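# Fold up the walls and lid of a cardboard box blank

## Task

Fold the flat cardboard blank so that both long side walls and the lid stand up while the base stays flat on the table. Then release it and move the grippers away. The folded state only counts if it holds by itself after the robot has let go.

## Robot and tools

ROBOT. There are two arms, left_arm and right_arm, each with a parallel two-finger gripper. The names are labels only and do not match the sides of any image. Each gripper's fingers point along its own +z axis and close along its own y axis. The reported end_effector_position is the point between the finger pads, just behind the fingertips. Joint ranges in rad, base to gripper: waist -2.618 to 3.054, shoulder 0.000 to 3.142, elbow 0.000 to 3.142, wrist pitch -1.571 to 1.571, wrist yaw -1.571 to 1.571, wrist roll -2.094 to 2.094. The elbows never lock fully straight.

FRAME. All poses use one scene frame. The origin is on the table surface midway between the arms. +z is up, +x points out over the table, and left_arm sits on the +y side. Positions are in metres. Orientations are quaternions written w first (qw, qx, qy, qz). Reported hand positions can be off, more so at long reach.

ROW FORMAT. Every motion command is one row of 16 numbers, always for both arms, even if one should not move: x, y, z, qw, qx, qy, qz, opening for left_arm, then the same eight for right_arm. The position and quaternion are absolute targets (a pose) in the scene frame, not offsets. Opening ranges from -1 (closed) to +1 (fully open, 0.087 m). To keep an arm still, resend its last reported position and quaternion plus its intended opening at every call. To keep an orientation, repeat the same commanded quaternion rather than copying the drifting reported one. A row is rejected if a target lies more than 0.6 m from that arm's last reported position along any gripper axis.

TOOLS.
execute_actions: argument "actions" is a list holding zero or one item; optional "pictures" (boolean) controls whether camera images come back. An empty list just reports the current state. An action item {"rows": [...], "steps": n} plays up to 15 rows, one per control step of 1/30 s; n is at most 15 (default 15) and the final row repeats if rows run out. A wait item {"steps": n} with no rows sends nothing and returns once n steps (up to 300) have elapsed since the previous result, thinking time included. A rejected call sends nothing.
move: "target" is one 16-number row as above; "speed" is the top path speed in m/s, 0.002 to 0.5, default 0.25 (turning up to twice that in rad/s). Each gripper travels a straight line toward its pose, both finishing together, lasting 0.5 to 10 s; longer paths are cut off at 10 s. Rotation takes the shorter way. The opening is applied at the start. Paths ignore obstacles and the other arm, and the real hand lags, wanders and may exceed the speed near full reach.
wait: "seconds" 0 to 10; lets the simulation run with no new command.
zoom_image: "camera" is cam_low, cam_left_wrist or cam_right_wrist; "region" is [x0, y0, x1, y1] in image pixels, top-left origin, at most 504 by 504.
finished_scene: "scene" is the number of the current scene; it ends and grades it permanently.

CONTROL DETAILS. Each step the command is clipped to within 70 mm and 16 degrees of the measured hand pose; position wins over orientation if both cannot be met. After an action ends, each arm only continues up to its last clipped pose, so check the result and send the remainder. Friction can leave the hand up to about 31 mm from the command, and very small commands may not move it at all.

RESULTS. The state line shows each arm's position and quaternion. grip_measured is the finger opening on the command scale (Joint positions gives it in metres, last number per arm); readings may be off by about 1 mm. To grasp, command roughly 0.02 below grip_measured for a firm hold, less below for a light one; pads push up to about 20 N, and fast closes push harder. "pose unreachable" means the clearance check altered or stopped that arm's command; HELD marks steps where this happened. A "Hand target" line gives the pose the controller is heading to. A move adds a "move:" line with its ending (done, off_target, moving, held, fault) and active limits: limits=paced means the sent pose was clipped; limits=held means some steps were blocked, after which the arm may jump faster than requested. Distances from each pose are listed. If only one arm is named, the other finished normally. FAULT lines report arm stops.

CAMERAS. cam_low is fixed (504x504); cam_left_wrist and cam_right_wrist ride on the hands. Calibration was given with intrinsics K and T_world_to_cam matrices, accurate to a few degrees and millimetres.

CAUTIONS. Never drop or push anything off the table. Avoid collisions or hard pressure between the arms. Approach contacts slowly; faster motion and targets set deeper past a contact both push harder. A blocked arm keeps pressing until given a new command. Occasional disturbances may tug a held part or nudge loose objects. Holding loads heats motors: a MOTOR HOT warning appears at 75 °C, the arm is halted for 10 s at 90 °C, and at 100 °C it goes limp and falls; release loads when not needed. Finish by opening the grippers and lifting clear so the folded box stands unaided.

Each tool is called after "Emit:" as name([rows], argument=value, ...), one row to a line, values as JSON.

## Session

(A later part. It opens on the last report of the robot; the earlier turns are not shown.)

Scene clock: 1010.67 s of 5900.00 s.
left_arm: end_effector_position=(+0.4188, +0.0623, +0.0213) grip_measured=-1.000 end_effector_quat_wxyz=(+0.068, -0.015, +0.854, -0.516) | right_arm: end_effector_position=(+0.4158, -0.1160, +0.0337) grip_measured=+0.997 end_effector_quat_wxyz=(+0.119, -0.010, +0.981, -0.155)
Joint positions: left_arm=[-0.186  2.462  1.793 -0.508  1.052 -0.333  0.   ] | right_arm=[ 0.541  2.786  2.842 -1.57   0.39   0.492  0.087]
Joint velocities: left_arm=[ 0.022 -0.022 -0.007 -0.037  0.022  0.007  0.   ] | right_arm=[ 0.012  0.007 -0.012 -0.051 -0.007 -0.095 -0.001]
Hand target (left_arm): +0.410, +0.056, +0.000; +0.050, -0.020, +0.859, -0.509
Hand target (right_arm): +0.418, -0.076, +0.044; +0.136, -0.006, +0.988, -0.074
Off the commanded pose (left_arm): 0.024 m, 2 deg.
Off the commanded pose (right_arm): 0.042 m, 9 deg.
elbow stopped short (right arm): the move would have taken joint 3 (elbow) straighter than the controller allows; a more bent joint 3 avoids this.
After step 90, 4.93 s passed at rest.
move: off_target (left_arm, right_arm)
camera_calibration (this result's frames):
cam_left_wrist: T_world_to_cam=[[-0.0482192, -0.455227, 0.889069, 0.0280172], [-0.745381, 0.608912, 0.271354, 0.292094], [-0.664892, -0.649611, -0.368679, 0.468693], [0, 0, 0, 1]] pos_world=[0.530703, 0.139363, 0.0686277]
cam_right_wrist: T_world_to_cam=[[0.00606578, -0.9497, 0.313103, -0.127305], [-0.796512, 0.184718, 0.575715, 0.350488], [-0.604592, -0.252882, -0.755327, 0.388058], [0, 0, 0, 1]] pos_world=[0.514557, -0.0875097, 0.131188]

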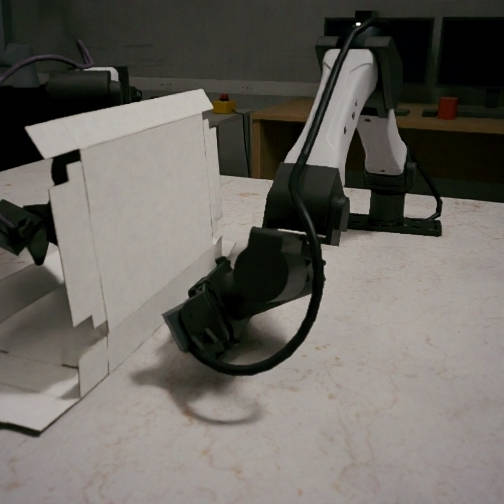

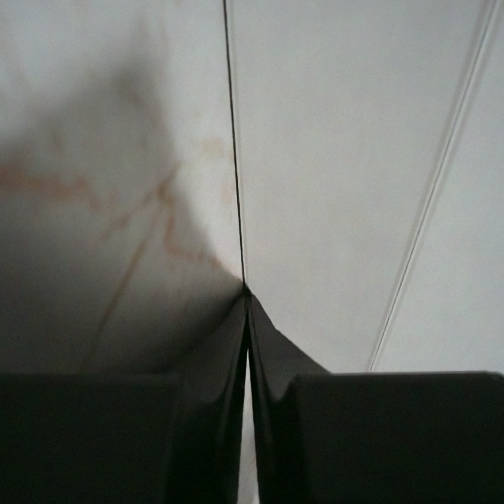

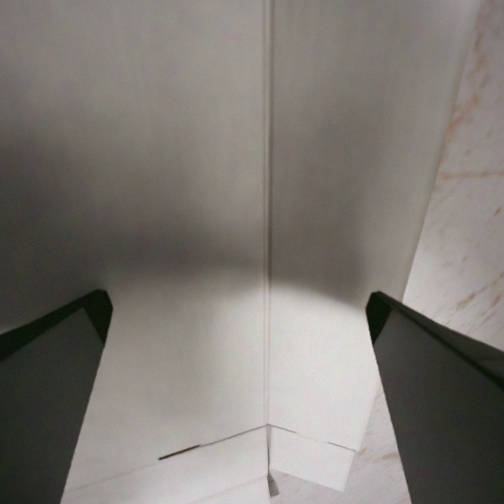

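Emit:
move(target=[0.30,0.15,0.10,0.05,-0.02,0.86,-0.51,-1,0.42,-0.14,0.12,0.1,0,0.995,0,1], speed=0.12)

Emit:
move(target=[0.16,0.08,0.10,0.57,0,0.82,0,-1,0.38,-0.26,0.08,0.05,0.02,0.92,0.38,-1], speed=0.2)

Emit:
move(target=[0.20,-0.07,0.08,0.57,0,0.82,0,-1,0.38,-0.26,0.03,0.05,0.02,0.92,0.38,-1], speed=0.15)

Scene clock: 1022.03 s of 5900.00 s.
left_arm: end_effector_position=(+0.3049, +0.1493, +0.0923) grip_measured=-1.000 end_effector_quat_wxyz=(+0.052, -0.020, +0.860, -0.507) | right_arm: end_effector_position=(+0.4206, -0.1369, +0.1149) grip_measured=+0.998 end_effector_quat_wxyz=(+0.115, +0.001, +0.993, +0.003)
Joint positions: left_arm=[ 0.022  2.059  1.441 -0.982  1.069  0.113  0.   ] | right_arm=[ 0.396  2.572  2.79  -1.572  0.08   0.371  0.087]
Joint velocities: left_arm=[ 0.027 -0.012 -0.012  0.022  0.007 -0.037  0.   ] | right_arm=[ 0.002 -0.027  0.007  0.022  0.007  0.037  0.   ]
Hand target (left_arm): +0.300, +0.151, +0.097; +0.052, -0.021, +0.859, -0.508
Hand target (right_arm): +0.419, -0.140, +0.120; +0.114, -0.000, +0.993, +0.005
Off the commanded pose (left_arm): 0.009 m, 0 deg.
Off the commanded pose (right_arm): 0.006 m, 2 deg.
joint sent to its limit (right arm) — the command would take joint 4 (wrist pitch) past its lower limit, so that joint was sent only as far as its limit.
After step 90, 6.37 s passed at rest.
move: done
camera_calibration (this result's frames):
cam_left_wrist: T_world_to_cam=[[-0.0220684, -0.473124, 0.88072, -0.00550219], [-0.730864, 0.608724, 0.308694, 0.127137], [-0.682166, -0.636874, -0.359223, 0.478201], [0, 0, 0, 1]] pos_world=[0.419011, 0.22456, 0.13738]
cam_right_wrist: T_world_to_cam=[[0.0228191, -0.999739, 0.000686749, -0.15069], [-0.792492, -0.0176699, 0.609627, 0.278075], [-0.609456, -0.0144554, -0.792688, 0.485971], [0, 0, 0, 1]] pos_world=[0.519989, -0.138712, 0.215806]

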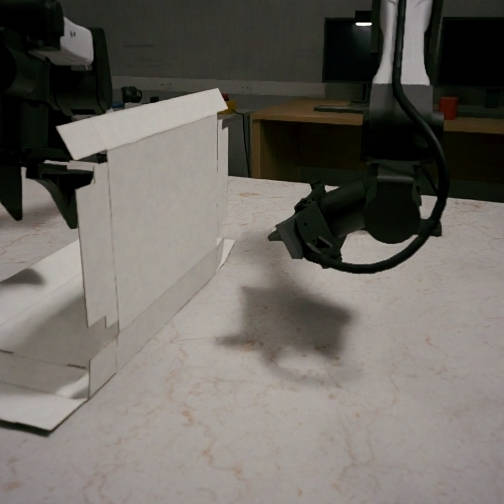

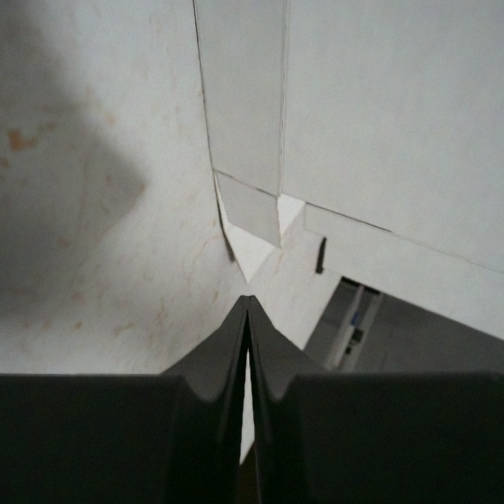

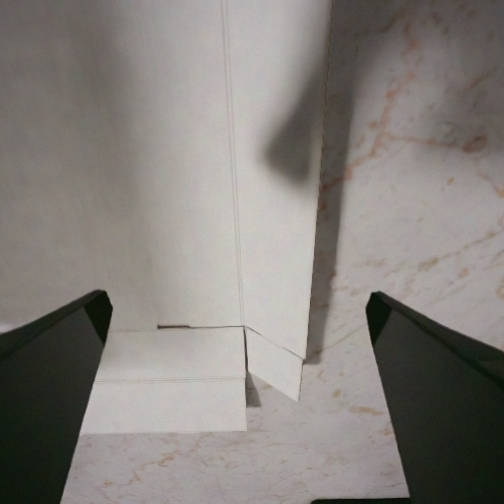

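Scene clock: 1026.40 s of 5900.00 s.
left_arm: end_effector_position=(+0.1574, +0.0873, +0.0896) grip_measured=-1.000 end_effector_quat_wxyz=(+0.561, +0.001, +0.827, -0.004) | right_arm: end_effector_position=(+0.3832, -0.2574, +0.0857) grip_measured=-1.000 end_effector_quat_wxyz=(+0.064, +0.015, +0.925, +0.375)
Joint positions: left_arm=[-1.367  1.064  0.442 -0.263 -1.073 -0.826  0.   ] | right_arm=[-0.132  2.237  1.869 -1.167 -0.779 -0.103  0.   ]
Joint velocities: left_arm=[-0.042 -0.007 -0.007 -0.022  0.007  0.022  0.   ] | right_arm=[-0.012  0.007 -0.007 -0.051  0.051 -0.095  0.   ]
Hand target (left_arm): +0.158, +0.081, +0.095; +0.563, +0.000, +0.826, -0.006
Hand target (right_arm): +0.378, -0.259, +0.080; +0.052, +0.020, +0.923, +0.380
Off the commanded pose (left_arm): 0.013 m, 1 deg.
Off the commanded pose (right_arm): 0.007 m, 2 deg.
move: off_target (left_arm)
camera_calibration (this result's frames):
cam_left_wrist: T_world_to_cam=[[-0.0201585, -0.999766, 0.0078431, 0.0881624], [-0.945217, 0.016501, -0.326026, 0.20021], [0.32582, -0.0139856, -0.945328, 0.176623], [0, 0, 0, 1]] pos_world=[0.133472, 0.0873083, 0.231549]
cam_right_wrist: T_world_to_cam=[[0.045162, -0.720928, -0.691537, -0.147763], [-0.726256, -0.499016, 0.472795, 0.126586], [-0.685939, 0.480881, -0.546115, 0.573953], [0, 0, 0, 1]] pos_world=[0.492304, -0.319361, 0.151412]

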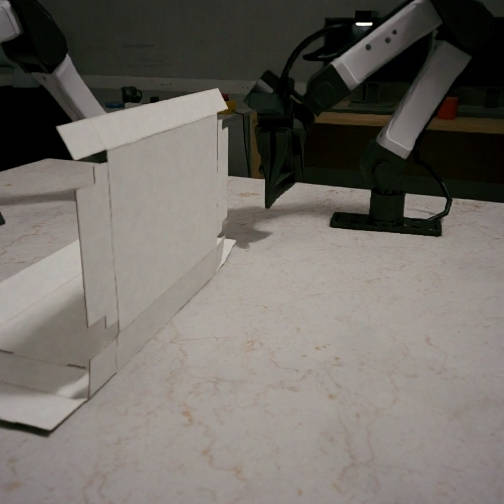

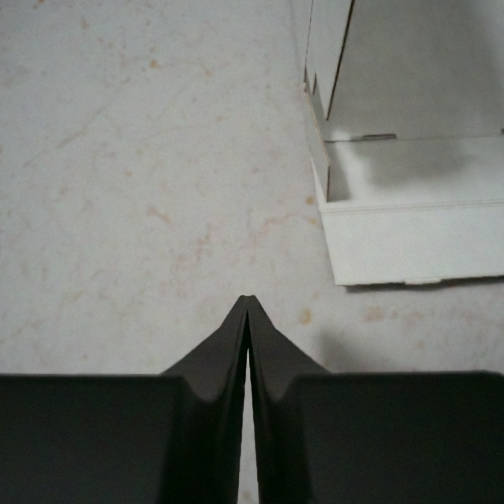

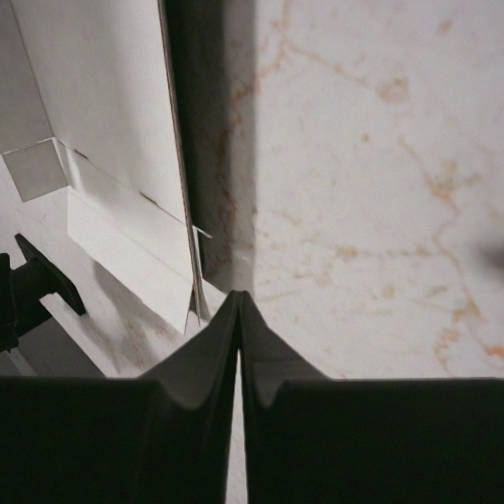

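Scene clock: 1027.87 s of 5900.00 s.
left_arm: end_effector_position=(+0.1982, -0.0616, +0.0797) grip_measured=-1.000 end_effector_quat_wxyz=(+0.566, +0.006, +0.824, +0.009) | right_arm: end_effector_position=(+0.3822, -0.2572, +0.0379) grip_measured=-1.000 end_effector_quat_wxyz=(+0.052, +0.017, +0.925, +0.377)
Joint positions: left_arm=[-1.4    1.766  0.981 -0.159 -1.111 -0.869  0.   ] | right_arm=[-0.132  2.3    1.777 -1.041 -0.781 -0.109  0.   ]
Joint velocities: left_arm=[ 0.002 -0.002 -0.002  0.007 -0.081 -0.007  0.   ] | right_arm=[ 0.012 -0.017 -0.007  0.022 -0.022  0.022  0.   ]
Hand target (left_arm): +0.198, -0.071, +0.082; +0.570, +0.000, +0.821, -0.000
Hand target (right_arm): +0.380, -0.260, +0.030; +0.050, +0.020, +0.923, +0.381
Off the commanded pose (left_arm): 0.009 m, 1 deg.
Off the commanded pose (right_arm): 0.009 m, 1 deg.
move: done
camera_calibration (this result's frames):
cam_left_wrist: T_world_to_cam=[[-0.0136731, -0.999728, -0.0188676, -0.0589142], [-0.941722, 0.0192181, -0.335843, 0.238252], [0.336115, 0.013176, -0.941729, 0.151234], [0, 0, 0, 1]] pos_world=[0.17273, -0.0654696, 0.221326]
cam_right_wrist: T_world_to_cam=[[0.0318104, -0.716997, -0.69635, -0.1743], [-0.712645, -0.504769, 0.48718, 0.141339], [-0.700803, 0.480754, -0.527021, 0.552023], [0, 0, 0, 1]] pos_world=[0.493129, -0.319016, 0.100697]

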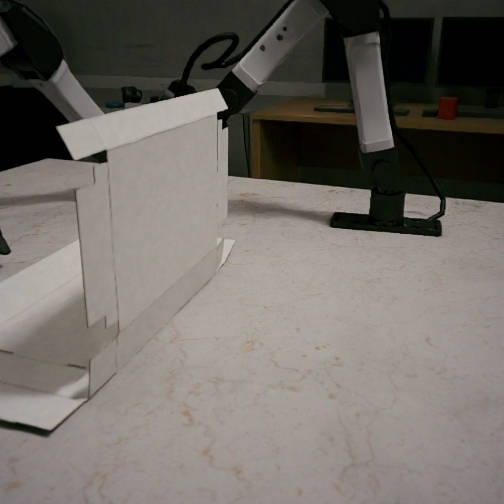

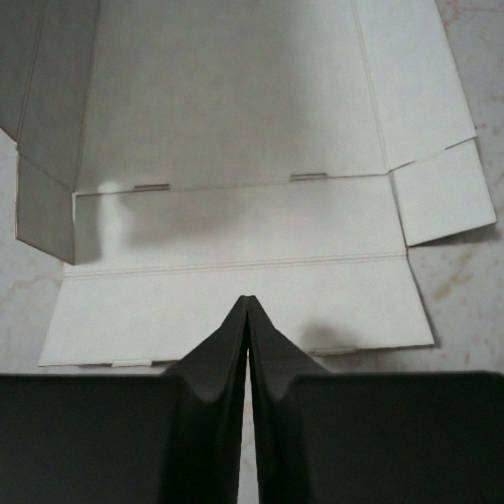

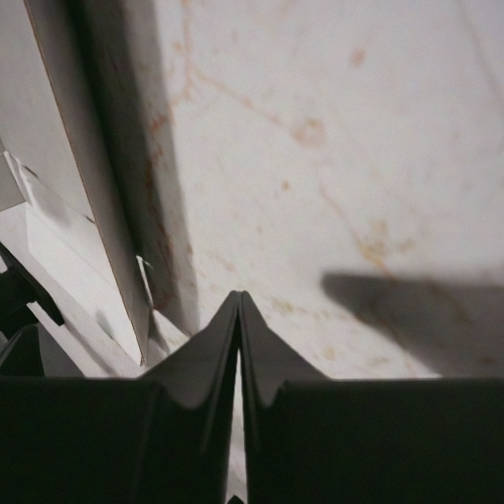

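Emit:
move(target=[0.33,-0.085,0.05,0.5,0,0.866,0,-1,0.38,-0.26,0.03,0.05,0.02,0.92,0.38,-1], speed=0.1)

Emit:
move(target=[0.33,-0.085,-0.03,0.5,0,0.866,0,-1,0.38,-0.2,0.03,0.05,0.02,0.92,0.38,-1], speed=0.05)

Emit:
move(target=[0.33,-0.085,-0.03,0.5,0,0.866,0,-1,0.38,-0.12,0.045,0.05,0.02,0.92,0.38,-1], speed=0.04)

Scene clock: 1035.33 s of 5900.00 s.
left_arm: end_effector_position=(+0.3258, -0.0837, +0.0532) grip_measured=-1.000 end_effector_quat_wxyz=(+0.504, -0.002, +0.864, -0.000) | right_arm: end_effector_position=(+0.3829, -0.2572, +0.0378) grip_measured=-1.000 end_effector_quat_wxyz=(+0.054, +0.016, +0.924, +0.377)
Joint positions: left_arm=[-1.073  2.037  1.294 -0.031 -0.791 -0.611  0.   ] | right_arm=[-0.132  2.3    1.777 -1.038 -0.782 -0.11   0.   ]
Joint velocities: left_arm=[ 0.012 -0.012  0.007  0.007  0.037 -0.066  0.   ] | right_arm=[ 0.002  0.007 -0.007  0.007  0.022  0.081  0.   ]
Hand target (left_arm): +0.330, -0.087, +0.053; +0.503, +0.001, +0.864, -0.000
Hand target (right_arm): +0.380, -0.260, +0.030; +0.050, +0.020, +0.923, +0.381
Off the commanded pose (left_arm): 0.005 m, 1 deg.
Off the commanded pose (right_arm): 0.009 m, 1 deg.
After step 90, 2.67 s passed at rest.
move: done
camera_calibration (this result's frames):
cam_left_wrist: T_world_to_cam=[[-0.00962859, -0.99993, 0.00686121, -0.0824496], [-0.98076, 0.00810564, -0.195048, 0.354275], [0.194979, -0.00860725, -0.98077, 0.129884], [0, 0, 0, 1]] pos_world=[0.32134, -0.0841975, 0.197053]
cam_right_wrist: T_world_to_cam=[[0.0347534, -0.716829, -0.696382, -0.175451], [-0.714148, -0.505264, 0.484459, 0.14235], [-0.699132, 0.480483, -0.529481, 0.551826], [0, 0, 0, 1]] pos_world=[0.493556, -0.318987, 0.101038]

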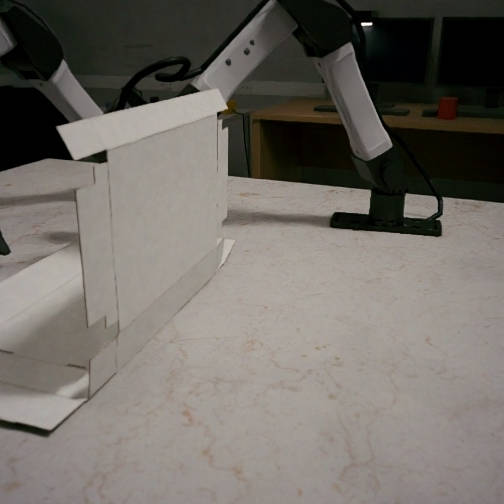

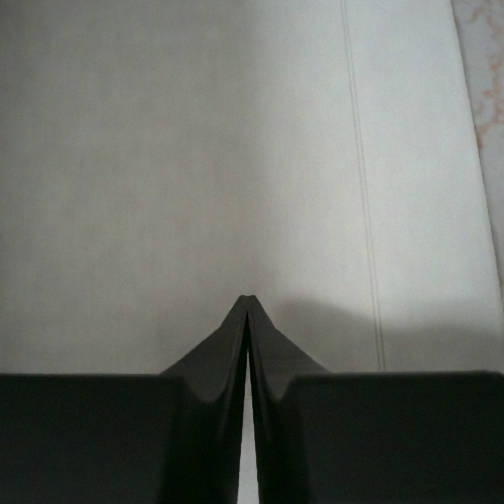

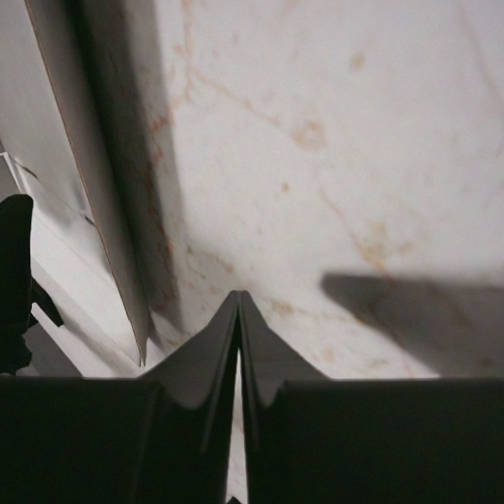

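Scene clock: 1037.33 s of 5900.00 s.
left_arm: end_effector_position=(+0.3448, -0.1041, +0.0237) grip_measured=-1.000 end_effector_quat_wxyz=(+0.544, -0.037, +0.838, -0.040) | right_arm: end_effector_position=(+0.3818, -0.2041, +0.0243) grip_measured=-1.000 end_effector_quat_wxyz=(+0.043, +0.022, +0.923, +0.381)
Joint positions: left_arm=[-1.073  2.166  1.261  0.27  -0.817 -0.611  0.   ] | right_arm=[-0.013  2.281  1.68  -0.864 -0.782  0.061  0.   ]
Joint velocities: left_arm=[ 0.007  0.002 -0.007 -0.037  0.051 -0.022  0.   ] | right_arm=[-0.002  0.002 -0.017  0.022  0.007 -0.037  0.   ]
Hand target (left_arm): +0.329, -0.084, -0.027; +0.500, -0.001, +0.866, -0.000
Hand target (right_arm): +0.381, -0.200, +0.030; +0.049, +0.019, +0.923, +0.382
Off the commanded pose (left_arm): 0.059 m, 9 deg.
Off the commanded pose (right_arm): 0.007 m, 1 deg.
move: off_target (left_arm)
camera_calibration (this result's frames):
cam_left_wrist: T_world_to_cam=[[0.00450225, -0.993785, 0.111227, -0.109227], [-0.95762, -0.036319, -0.285737, 0.356806], [0.288001, -0.105227, -0.951831, 0.0542989], [0, 0, 0, 1]] pos_world=[0.326538, -0.0898756, 0.165785]
cam_right_wrist: T_world_to_cam=[[0.0157001, -0.710442, -0.703581, -0.13802], [-0.703207, -0.508083, 0.497346, 0.169933], [-0.710812, 0.486954, -0.507564, 0.523603], [0, 0, 0, 1]] pos_world=[0.493849, -0.266686, 0.0841386]

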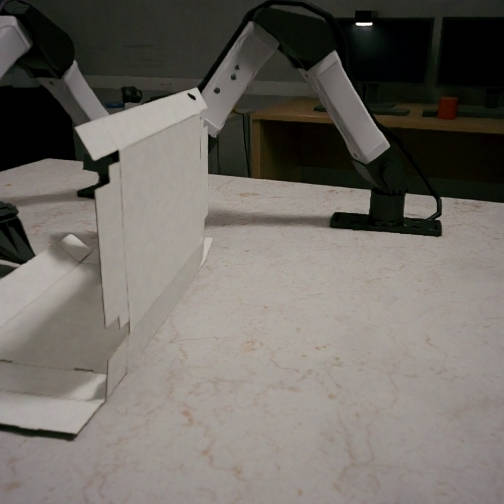

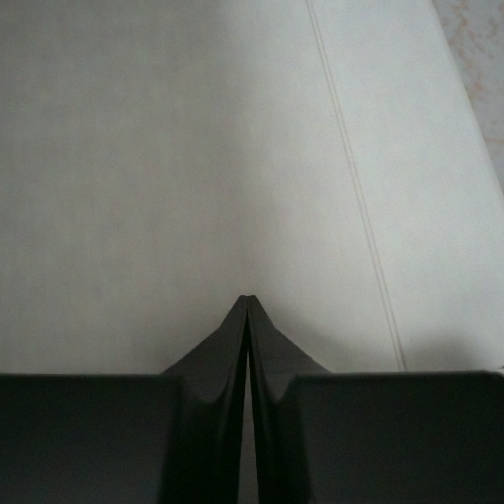

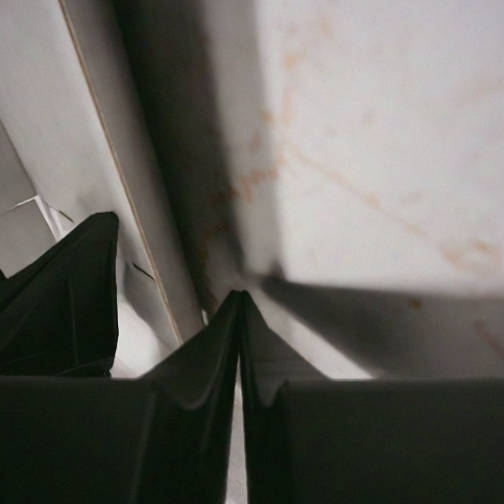

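Scene clock: 1039.77 s of 5900.00 s.
left_arm: end_effector_position=(+0.3508, -0.0822, +0.0230) grip_measured=-1.000 end_effector_quat_wxyz=(+0.556, -0.054, +0.830, -0.002) | right_arm: end_effector_position=(+0.3894, -0.1448, +0.0314) grip_measured=-1.000 end_effector_quat_wxyz=(+0.056, +0.031, +0.934, +0.350)
Joint positions: left_arm=[-1.058  2.166  1.245  0.267 -0.891 -0.605  0.   ] | right_arm=[ 0.14   2.239  1.663 -0.729 -0.683  0.284  0.   ]
Joint velocities: left_arm=[ 0.002 -0.022  0.007 -0.007  0.007 -0.022  0.   ] | right_arm=[ 0.002 -0.002 -0.002  0.037 -0.081  0.037  0.   ]
Hand target (left_arm): +0.327, -0.081, -0.028; +0.499, -0.004, +0.866, +0.001
Hand target (right_arm): +0.380, -0.121, +0.045; +0.047, +0.019, +0.923, +0.381
Off the commanded pose (left_arm): 0.057 m, 10 deg.
Off the commanded pose (right_arm): 0.030 m, 4 deg.
move: off_target (left_arm, right_arm)
camera_calibration (this result's frames):
cam_left_wrist: T_world_to_cam=[[0.0736895, -0.995129, 0.0654835, -0.110688], [-0.945698, -0.0905714, -0.312174, 0.355125], [0.316585, -0.0389237, -0.947765, 0.0494445], [0, 0, 0, 1]] pos_world=[0.328344, -0.0760598, 0.164971]
cam_right_wrist: T_world_to_cam=[[0.00528407, -0.755185, -0.65549, -0.0949537], [-0.724223, -0.454893, 0.518241, 0.217092], [-0.689546, 0.471983, -0.549326, 0.494654], [0, 0, 0, 1]] pos_world=[0.498811, -0.206422, 0.0969793]

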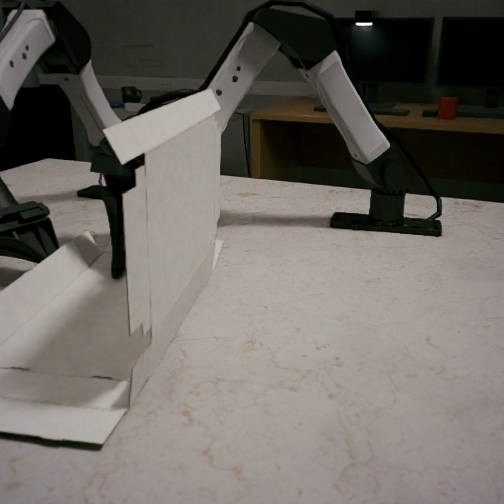

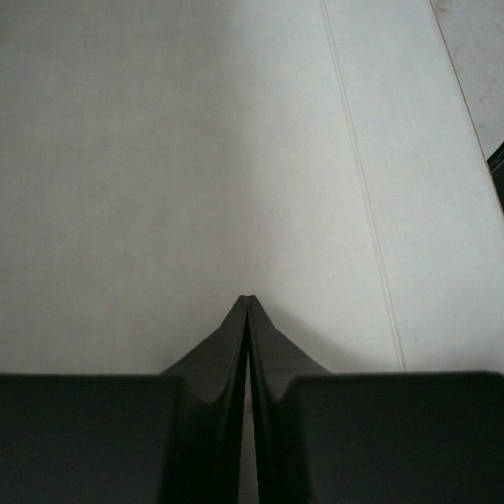

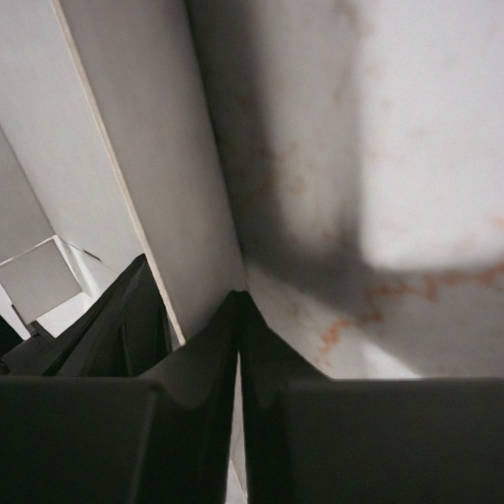

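Emit:
move(target=[0.33,-0.10,-0.03,0.5,0,0.866,0,-1,0.37,-0.21,0.055,0.05,0.02,0.92,0.38,-1], speed=0.08)

Emit:
move(target=[0.33,-0.11,-0.03,0.5,0,0.866,0,-1,0.37,-0.12,0.06,0.05,0.02,0.92,0.38,-1], speed=0.04)

Scene clock: 1053.30 s of 5900.00 s.
left_arm: end_effector_position=(+0.3519, -0.0897, +0.0230) grip_measured=-1.000 end_effector_quat_wxyz=(+0.558, -0.056, +0.828, -0.008) | right_arm: end_effector_position=(+0.3727, -0.2075, +0.0472) grip_measured=-1.000 end_effector_quat_wxyz=(+0.048, +0.022, +0.925, +0.377)
Joint positions: left_arm=[-1.065  2.182  1.268  0.269 -0.893 -0.613  0.   ] | right_arm=[-0.02   2.207  1.654 -0.906 -0.774  0.057  0.   ]
Joint velocities: left_arm=[-0.012  0.012 -0.002 -0.022 -0.081  0.022  0.   ] | right_arm=[-0.002 -0.022 -0.002 -0.037  0.007  0.022  0.   ]
Hand target (left_arm): +0.326, -0.096, -0.027; +0.501, -0.002, +0.865, -0.000
Hand target (right_arm): +0.369, -0.209, +0.055; +0.051, +0.020, +0.923, +0.381
Off the commanded pose (left_arm): 0.058 m, 10 deg.
Off the commanded pose (right_arm): 0.009 m, 1 deg.
After step 90, 8.97 s passed at rest.
move: off_target (left_arm)
camera_calibration (this result's frames):
cam_left_wrist: T_world_to_cam=[[0.0707257, -0.994396, 0.078579, -0.117465], [-0.943966, -0.0921815, -0.316907, 0.354839], [0.322374, -0.0517624, -0.945196, 0.0455579], [0, 0, 0, 1]] pos_world=[0.328577, -0.0817386, 0.164742]
cam_right_wrist: T_world_to_cam=[[0.0195516, -0.7163, -0.697518, -0.127099], [-0.710313, -0.500924, 0.494501, 0.154744], [-0.703615, 0.485788, -0.518591, 0.528031], [0, 0, 0, 1]] pos_world=[0.483932, -0.270037, 0.108657]

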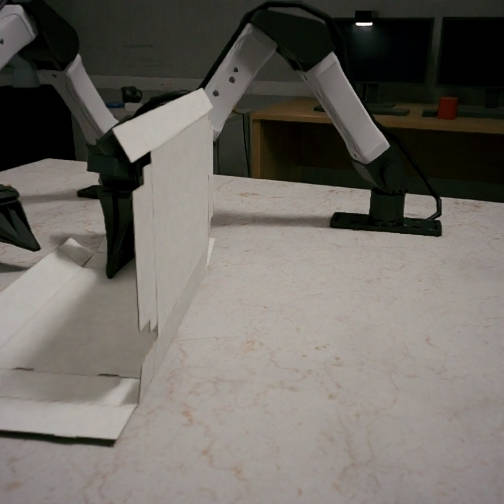

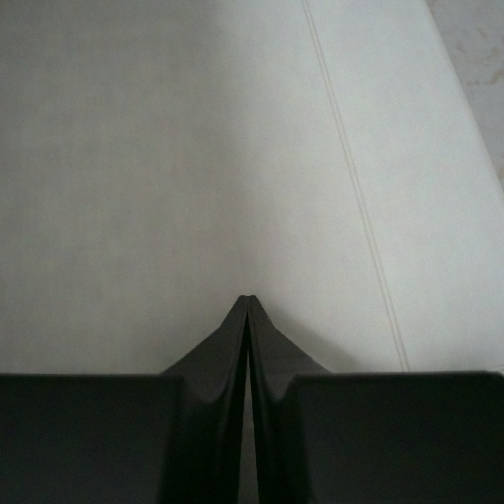

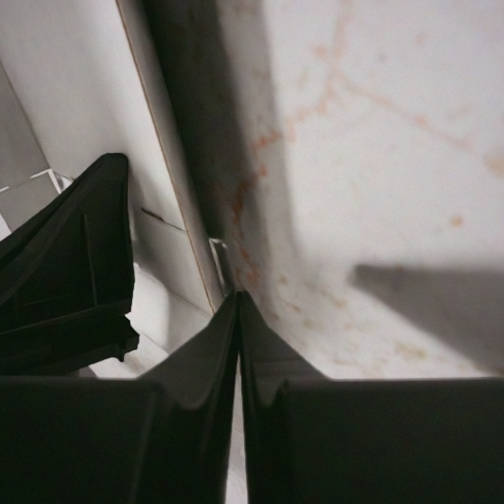

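Scene clock: 1055.93 s of 5900.00 s.
left_arm: end_effector_position=(+0.3517, -0.0981, +0.0231) grip_measured=-1.000 end_effector_quat_wxyz=(+0.557, -0.056, +0.829, -0.004) | right_arm: end_effector_position=(+0.3732, -0.1218, +0.0649) grip_measured=-1.000 end_effector_quat_wxyz=(+0.052, +0.016, +0.922, +0.384)
Joint positions: left_arm=[-1.078  2.205  1.316  0.226 -0.907 -0.627  0.   ] | right_arm=[ 0.177  2.159  1.632 -0.741 -0.748  0.313  0.   ]
Joint velocities: left_arm=[-0.002 -0.007 -0.002 -0.007 -0.007  0.022  0.   ] | right_arm=[-0.012  0.022 -0.002 -0.022  0.081  0.022  0.   ]
Hand target (left_arm): +0.326, -0.105, -0.027; +0.501, -0.002, +0.866, +0.000
Hand target (right_arm): +0.371, -0.120, +0.060; +0.049, +0.020, +0.923, +0.382
Off the commanded pose (left_arm): 0.059 m, 10 deg.
Off the commanded pose (right_arm): 0.006 m, 1 deg.
move: off_target (left_arm)
camera_calibration (this result's frames):
cam_left_wrist: T_world_to_cam=[[0.0745663, -0.994614, 0.0719957, -0.127032], [-0.944525, -0.0935995, -0.314819, 0.353966], [0.319862, -0.0445268, -0.946417, 0.0468949], [0, 0, 0, 1]] pos_world=[0.328802, -0.0911289, 0.164963]
cam_right_wrist: T_world_to_cam=[[0.0351344, -0.706613, -0.706727, -0.0573587], [-0.711385, -0.514365, 0.478916, 0.189026], [-0.701924, 0.485928, -0.520746, 0.495477], [0, 0, 0, 1]] pos_world=[0.484273, -0.184068, 0.126953]

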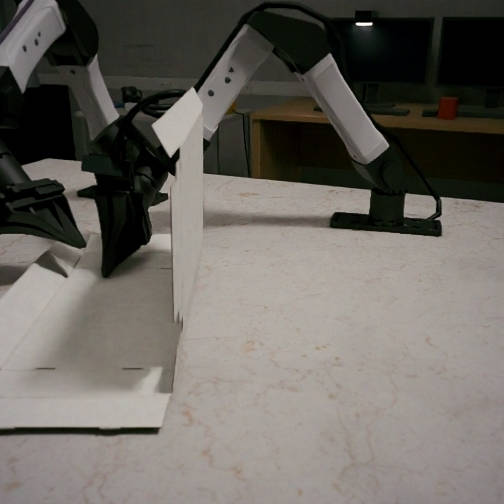

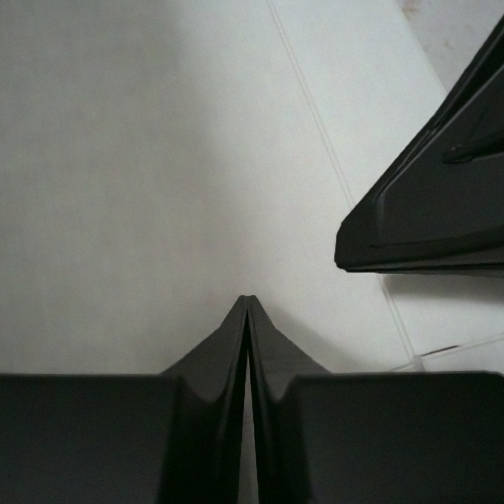

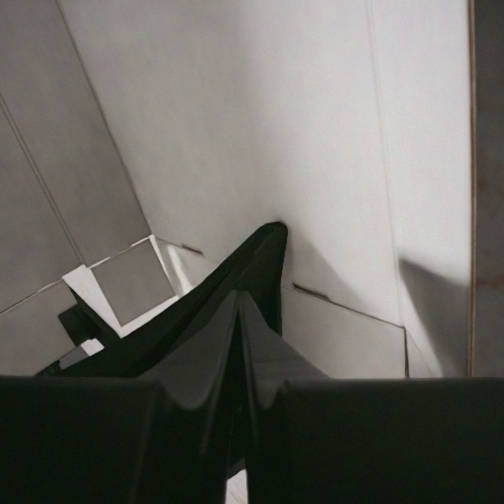

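Emit:
move(target=[0.33,-0.11,-0.03,0.5,0,0.866,0,-1,0.47,-0.06,0.07,0.1,0.02,0.95,0.28,-1], speed=0.1)

Emit:
move(target=[0.33,-0.11,-0.03,0.5,0,0.866,0,-1,0.47,-0.05,-0.02,0.1,0.02,0.95,0.28,-1], speed=0.05)

Emit:
move(target=[0.33,-0.11,-0.03,0.5,0,0.866,0,-1,0.48,-0.115,-0.02,0.1,0.02,0.95,0.28,-1], speed=0.04)

Emit:
move(target=[0.22,-0.06,0.10,0.5,0,0.866,0,-1,0.44,-0.17,0.13,0.1,0,0.995,0,1], speed=0.1)

Scene clock: 1067.17 s of 5900.00 s.
left_arm: end_effector_position=(+0.3517, -0.1010, +0.0233) grip_measured=-1.000 end_effector_quat_wxyz=(+0.555, -0.055, +0.830, -0.012) | right_arm: end_effector_position=(+0.4728, -0.0647, +0.0729) grip_measured=-1.000 end_effector_quat_wxyz=(+0.104, +0.020, +0.953, +0.285)
Joint positions: left_arm=[-1.078  2.204  1.316  0.232 -0.894 -0.628  0.   ] | right_arm=[ 0.313  2.647  2.618 -1.129 -0.471  0.437  0.   ]
Joint velocities: left_arm=[-0.022  0.007 -0.012  0.037 -0.007 -0.066  0.   ] | right_arm=[ 0.002  0.002  0.037 -0.11  -0.081 -0.022  0.   ]
Hand target (left_arm): +0.327, -0.106, -0.027; +0.501, -0.002, +0.866, -0.000
Hand target (right_arm): +0.471, -0.062, +0.071; +0.101, +0.020, +0.954, +0.282
Off the commanded pose (left_arm): 0.058 m, 10 deg.
Off the commanded pose (right_arm): 0.006 m, 1 deg.
After step 90, 6.27 s passed at rest.
move: off_target (left_arm)
camera_calibration (this result's frames):
cam_left_wrist: T_world_to_cam=[[0.0647212, -0.994435, 0.0831281, -0.126702], [-0.946286, -0.0876049, -0.311237, 0.354826], [0.316788, -0.0585193, -0.94669, 0.0466848], [0, 0, 0, 1]] pos_world=[0.329178, -0.09218, 0.165164]
cam_right_wrist: T_world_to_cam=[[0.0453791, -0.839345, -0.541702, -0.0403733], [-0.779932, -0.368605, 0.505803, 0.32533], [-0.624217, 0.399538, -0.671359, 0.510407], [0, 0, 0, 1]] pos_world=[0.574173, -0.117896, 0.156243]

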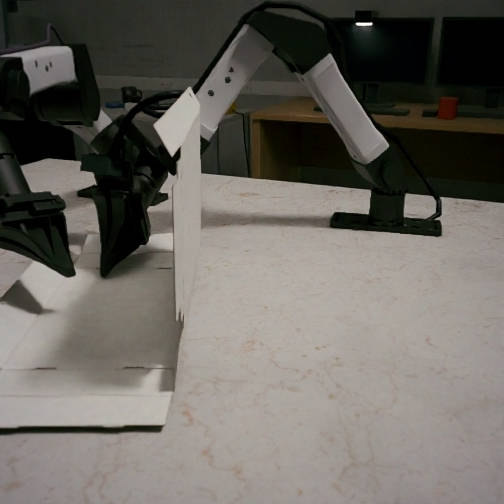

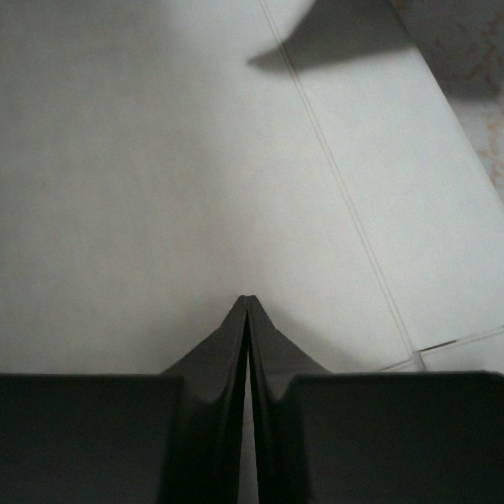

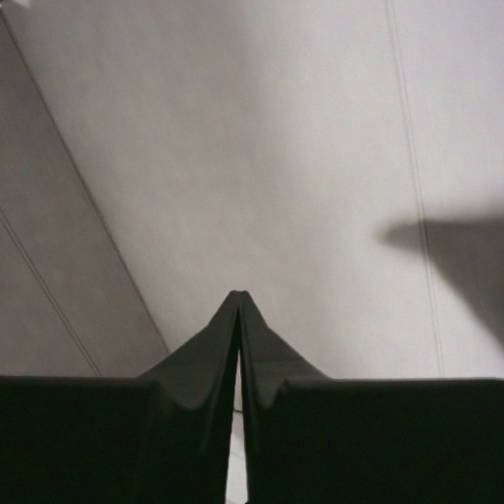

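Scene clock: 1069.30 s of 5900.00 s.
left_arm: end_effector_position=(+0.3523, -0.1005, +0.0231) grip_measured=-1.000 end_effector_quat_wxyz=(+0.557, -0.057, +0.828, -0.010) | right_arm: end_effector_position=(+0.4698, -0.0591, +0.0187) grip_measured=-1.000 end_effector_quat_wxyz=(+0.097, +0.023, +0.949, +0.300)
Joint positions: left_arm=[-1.078  2.207  1.316  0.237 -0.9   -0.628  0.   ] | right_arm=[ 0.315  2.603  2.304 -0.857 -0.503  0.453  0.   ]
Joint velocities: left_arm=[-0.022  0.017 -0.002 -0.037  0.037  0.007  0.   ] | right_arm=[-0.007 -0.002 -0.022 -0.022 -0.022 -0.007  0.   ]
Hand target (left_arm): +0.327, -0.106, -0.027; +0.501, -0.002, +0.865, -0.000
Hand target (right_arm): +0.468, -0.051, -0.019; +0.097, +0.019, +0.955, +0.280
Off the commanded pose (left_arm): 0.058 m, 10 deg.
Off the commanded pose (right_arm): 0.040 m, 2 deg.
move: off_target (left_arm, right_arm)
camera_calibration (this result's frames):
cam_left_wrist: T_world_to_cam=[[0.0694358, -0.994097, 0.0833613, -0.127846], [-0.944328, -0.0924374, -0.315754, 0.35435], [0.321596, -0.0567958, -0.945172, 0.0447283], [0, 0, 0, 1]] pos_world=[0.329115, -0.0917955, 0.164821]
cam_right_wrist: T_world_to_cam=[[0.038608, -0.821634, -0.568707, -0.0601251], [-0.771846, -0.385982, 0.505245, 0.347558], [-0.634636, 0.419448, -0.649077, 0.475597], [0, 0, 0, 1]] pos_world=[0.572414, -0.114738, 0.0989036]

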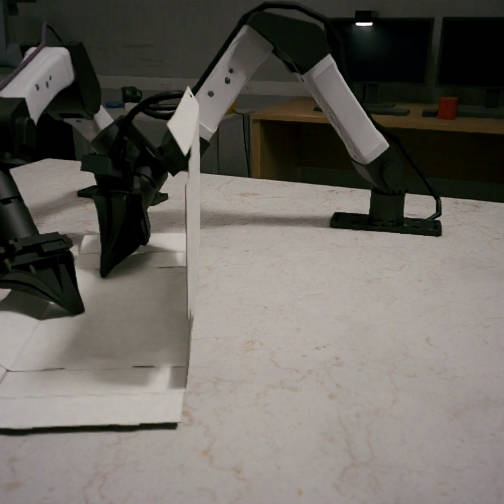

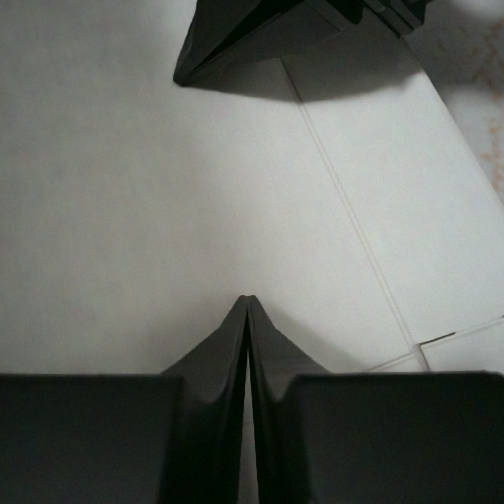

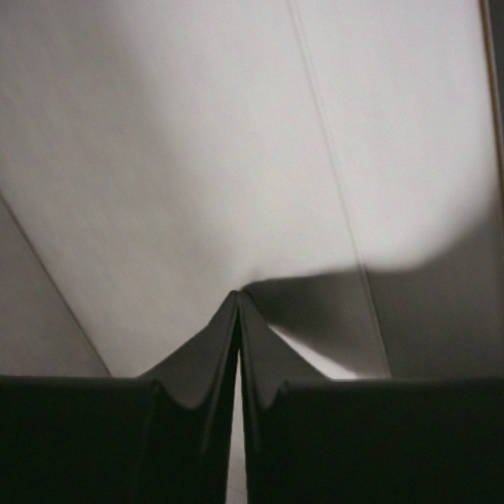

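Scene clock: 1071.80 s of 5900.00 s.
left_arm: end_effector_position=(+0.3526, -0.1114, +0.0235) grip_measured=-1.000 end_effector_quat_wxyz=(+0.554, -0.055, +0.830, -0.033) | right_arm: end_effector_position=(+0.4725, -0.0816, +0.0193) grip_measured=-1.000 end_effector_quat_wxyz=(+0.092, +0.003, +0.934, +0.345)
Joint positions: left_arm=[-1.08   2.213  1.326  0.255 -0.864 -0.634  0.   ] | right_arm=[ 0.247  2.6    2.263 -0.834 -0.627  0.366  0.   ]
Joint velocities: left_arm=[ 0.017  0.017 -0.017  0.007 -0.022 -0.037  0.   ] | right_arm=[-0.022  0.017  0.002  0.081 -0.051 -0.139  0.   ]
Hand target (left_arm): +0.328, -0.106, -0.027; +0.501, -0.002, +0.865, -0.001
Hand target (right_arm): +0.476, -0.115, -0.018; +0.095, +0.018, +0.954, +0.282
Off the commanded pose (left_arm): 0.058 m, 10 deg.
Off the commanded pose (right_arm): 0.052 m, 8 deg.
move: off_target (left_arm, right_arm)
camera_calibration (this result's frames):
cam_left_wrist: T_world_to_cam=[[0.0413322, -0.992119, 0.118285, -0.129426], [-0.948312, -0.0762339, -0.308047, 0.356808], [0.314637, -0.0994385, -0.943989, 0.042105], [0, 0, 0, 1]] pos_world=[0.330467, -0.0970182, 0.164969]
cam_right_wrist: T_world_to_cam=[[0.0822374, -0.76426, -0.639644, -0.0930028], [-0.754438, -0.467112, 0.461119, 0.326698], [-0.6512, 0.44465, -0.615, 0.496313], [0, 0, 0, 1]] pos_world=[0.57732, -0.13916, 0.0950979]

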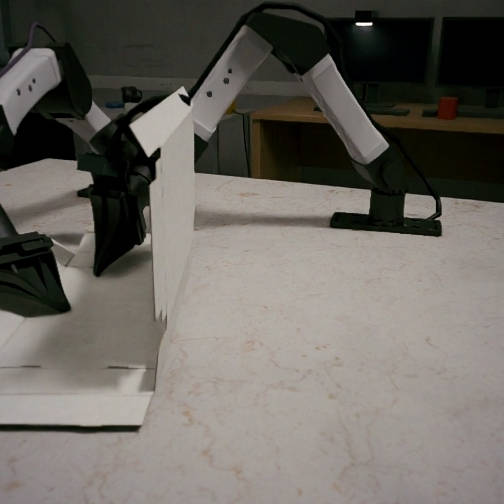

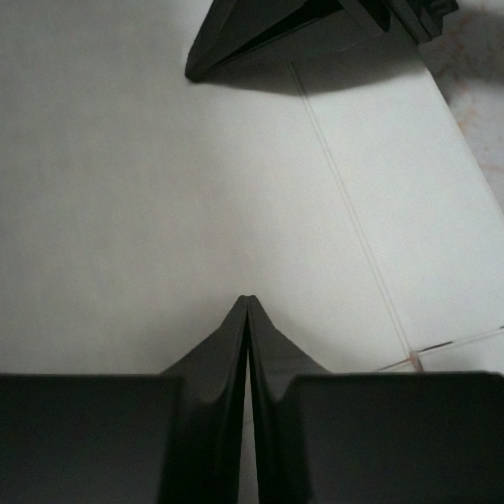

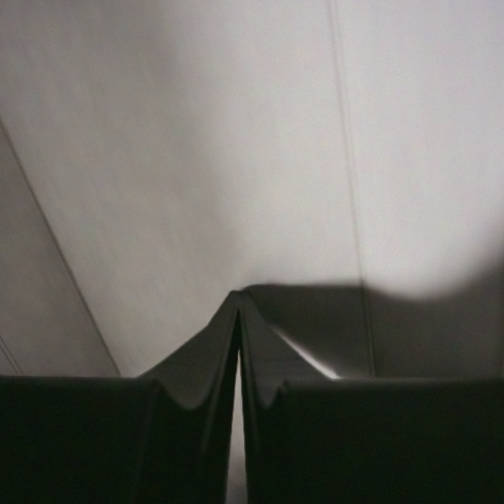

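Scene clock: 1075.80 s of 5900.00 s.
left_arm: end_effector_position=(+0.2244, -0.0614, +0.0946) grip_measured=-1.000 end_effector_quat_wxyz=(+0.497, -0.002, +0.868, -0.000) | right_arm: end_effector_position=(+0.4414, -0.1719, +0.1151) grip_measured=+0.998 end_effector_quat_wxyz=(+0.126, +0.011, +0.992, +0.013)
Joint positions: left_arm=[-1.273  1.75   1.132 -0.349 -0.909 -0.855  0.   ] | right_arm=[ 0.309  2.596  2.837 -1.562  0.05   0.307  0.087]
Joint velocities: left_arm=[ 0.002  0.002 -0.002  0.007  0.007 -0.037  0.   ] | right_arm=[ 0.007 -0.007 -0.012 -0.007  0.022  0.022  0.   ]
Hand target (left_arm): +0.219, -0.057, +0.098; +0.498, -0.001, +0.867, -0.000
Hand target (right_arm): +0.437, -0.170, +0.128; +0.135, +0.002, +0.991, +0.012
Off the commanded pose (left_arm): 0.007 m, 0 deg.
Off the commanded pose (right_arm): 0.015 m, 4 deg.
elbow stopped short (right arm): the move would have taken joint 3 (elbow) straighter than the controller allows; a more bent joint 3 avoids this.
joint sent to its limit (right arm) — the command would take joint 4 (wrist pitch) past its lower limit, so that joint was sent only as far as its limit.
move: off_target (right_arm)
camera_calibration (this result's frames):
cam_left_wrist: T_world_to_cam=[[-0.0106638, -0.999919, 0.00697335, -0.0611805], [-0.983742, 0.00924056, -0.179347, 0.26198], [0.179268, -0.00877251, -0.983761, 0.194225], [0, 0, 0, 1]] pos_world=[0.22225, -0.0618925, 0.238483]
cam_right_wrist: T_world_to_cam=[[0.00571134, -0.999743, -0.0219294, -0.175948], [-0.805468, -0.0175953, 0.592379, 0.301556], [-0.592612, 0.0142802, -0.805361, 0.497215], [0, 0, 0, 1]] pos_world=[0.538554, -0.177697, 0.217944]

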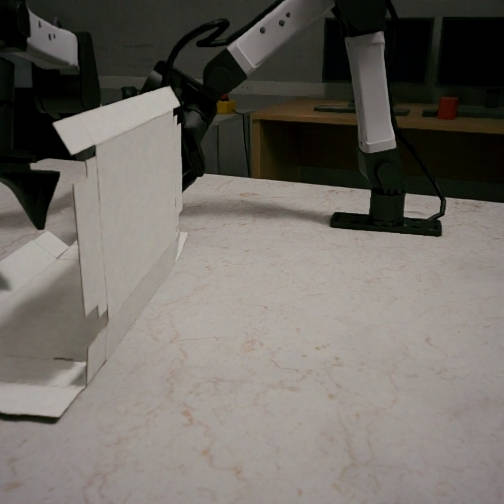

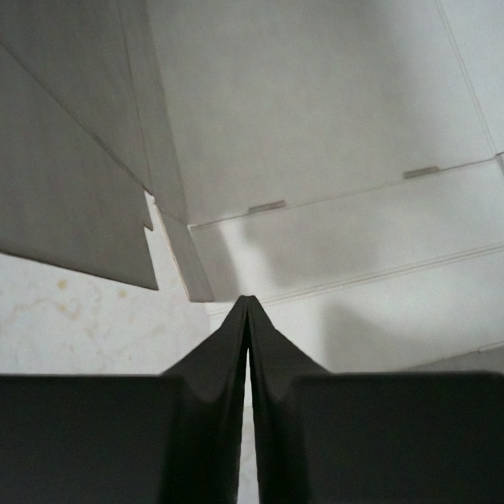

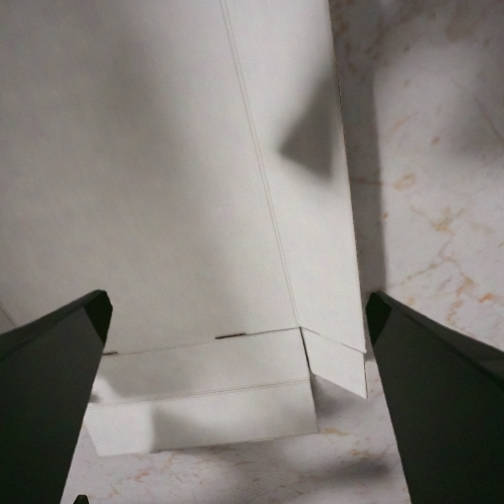

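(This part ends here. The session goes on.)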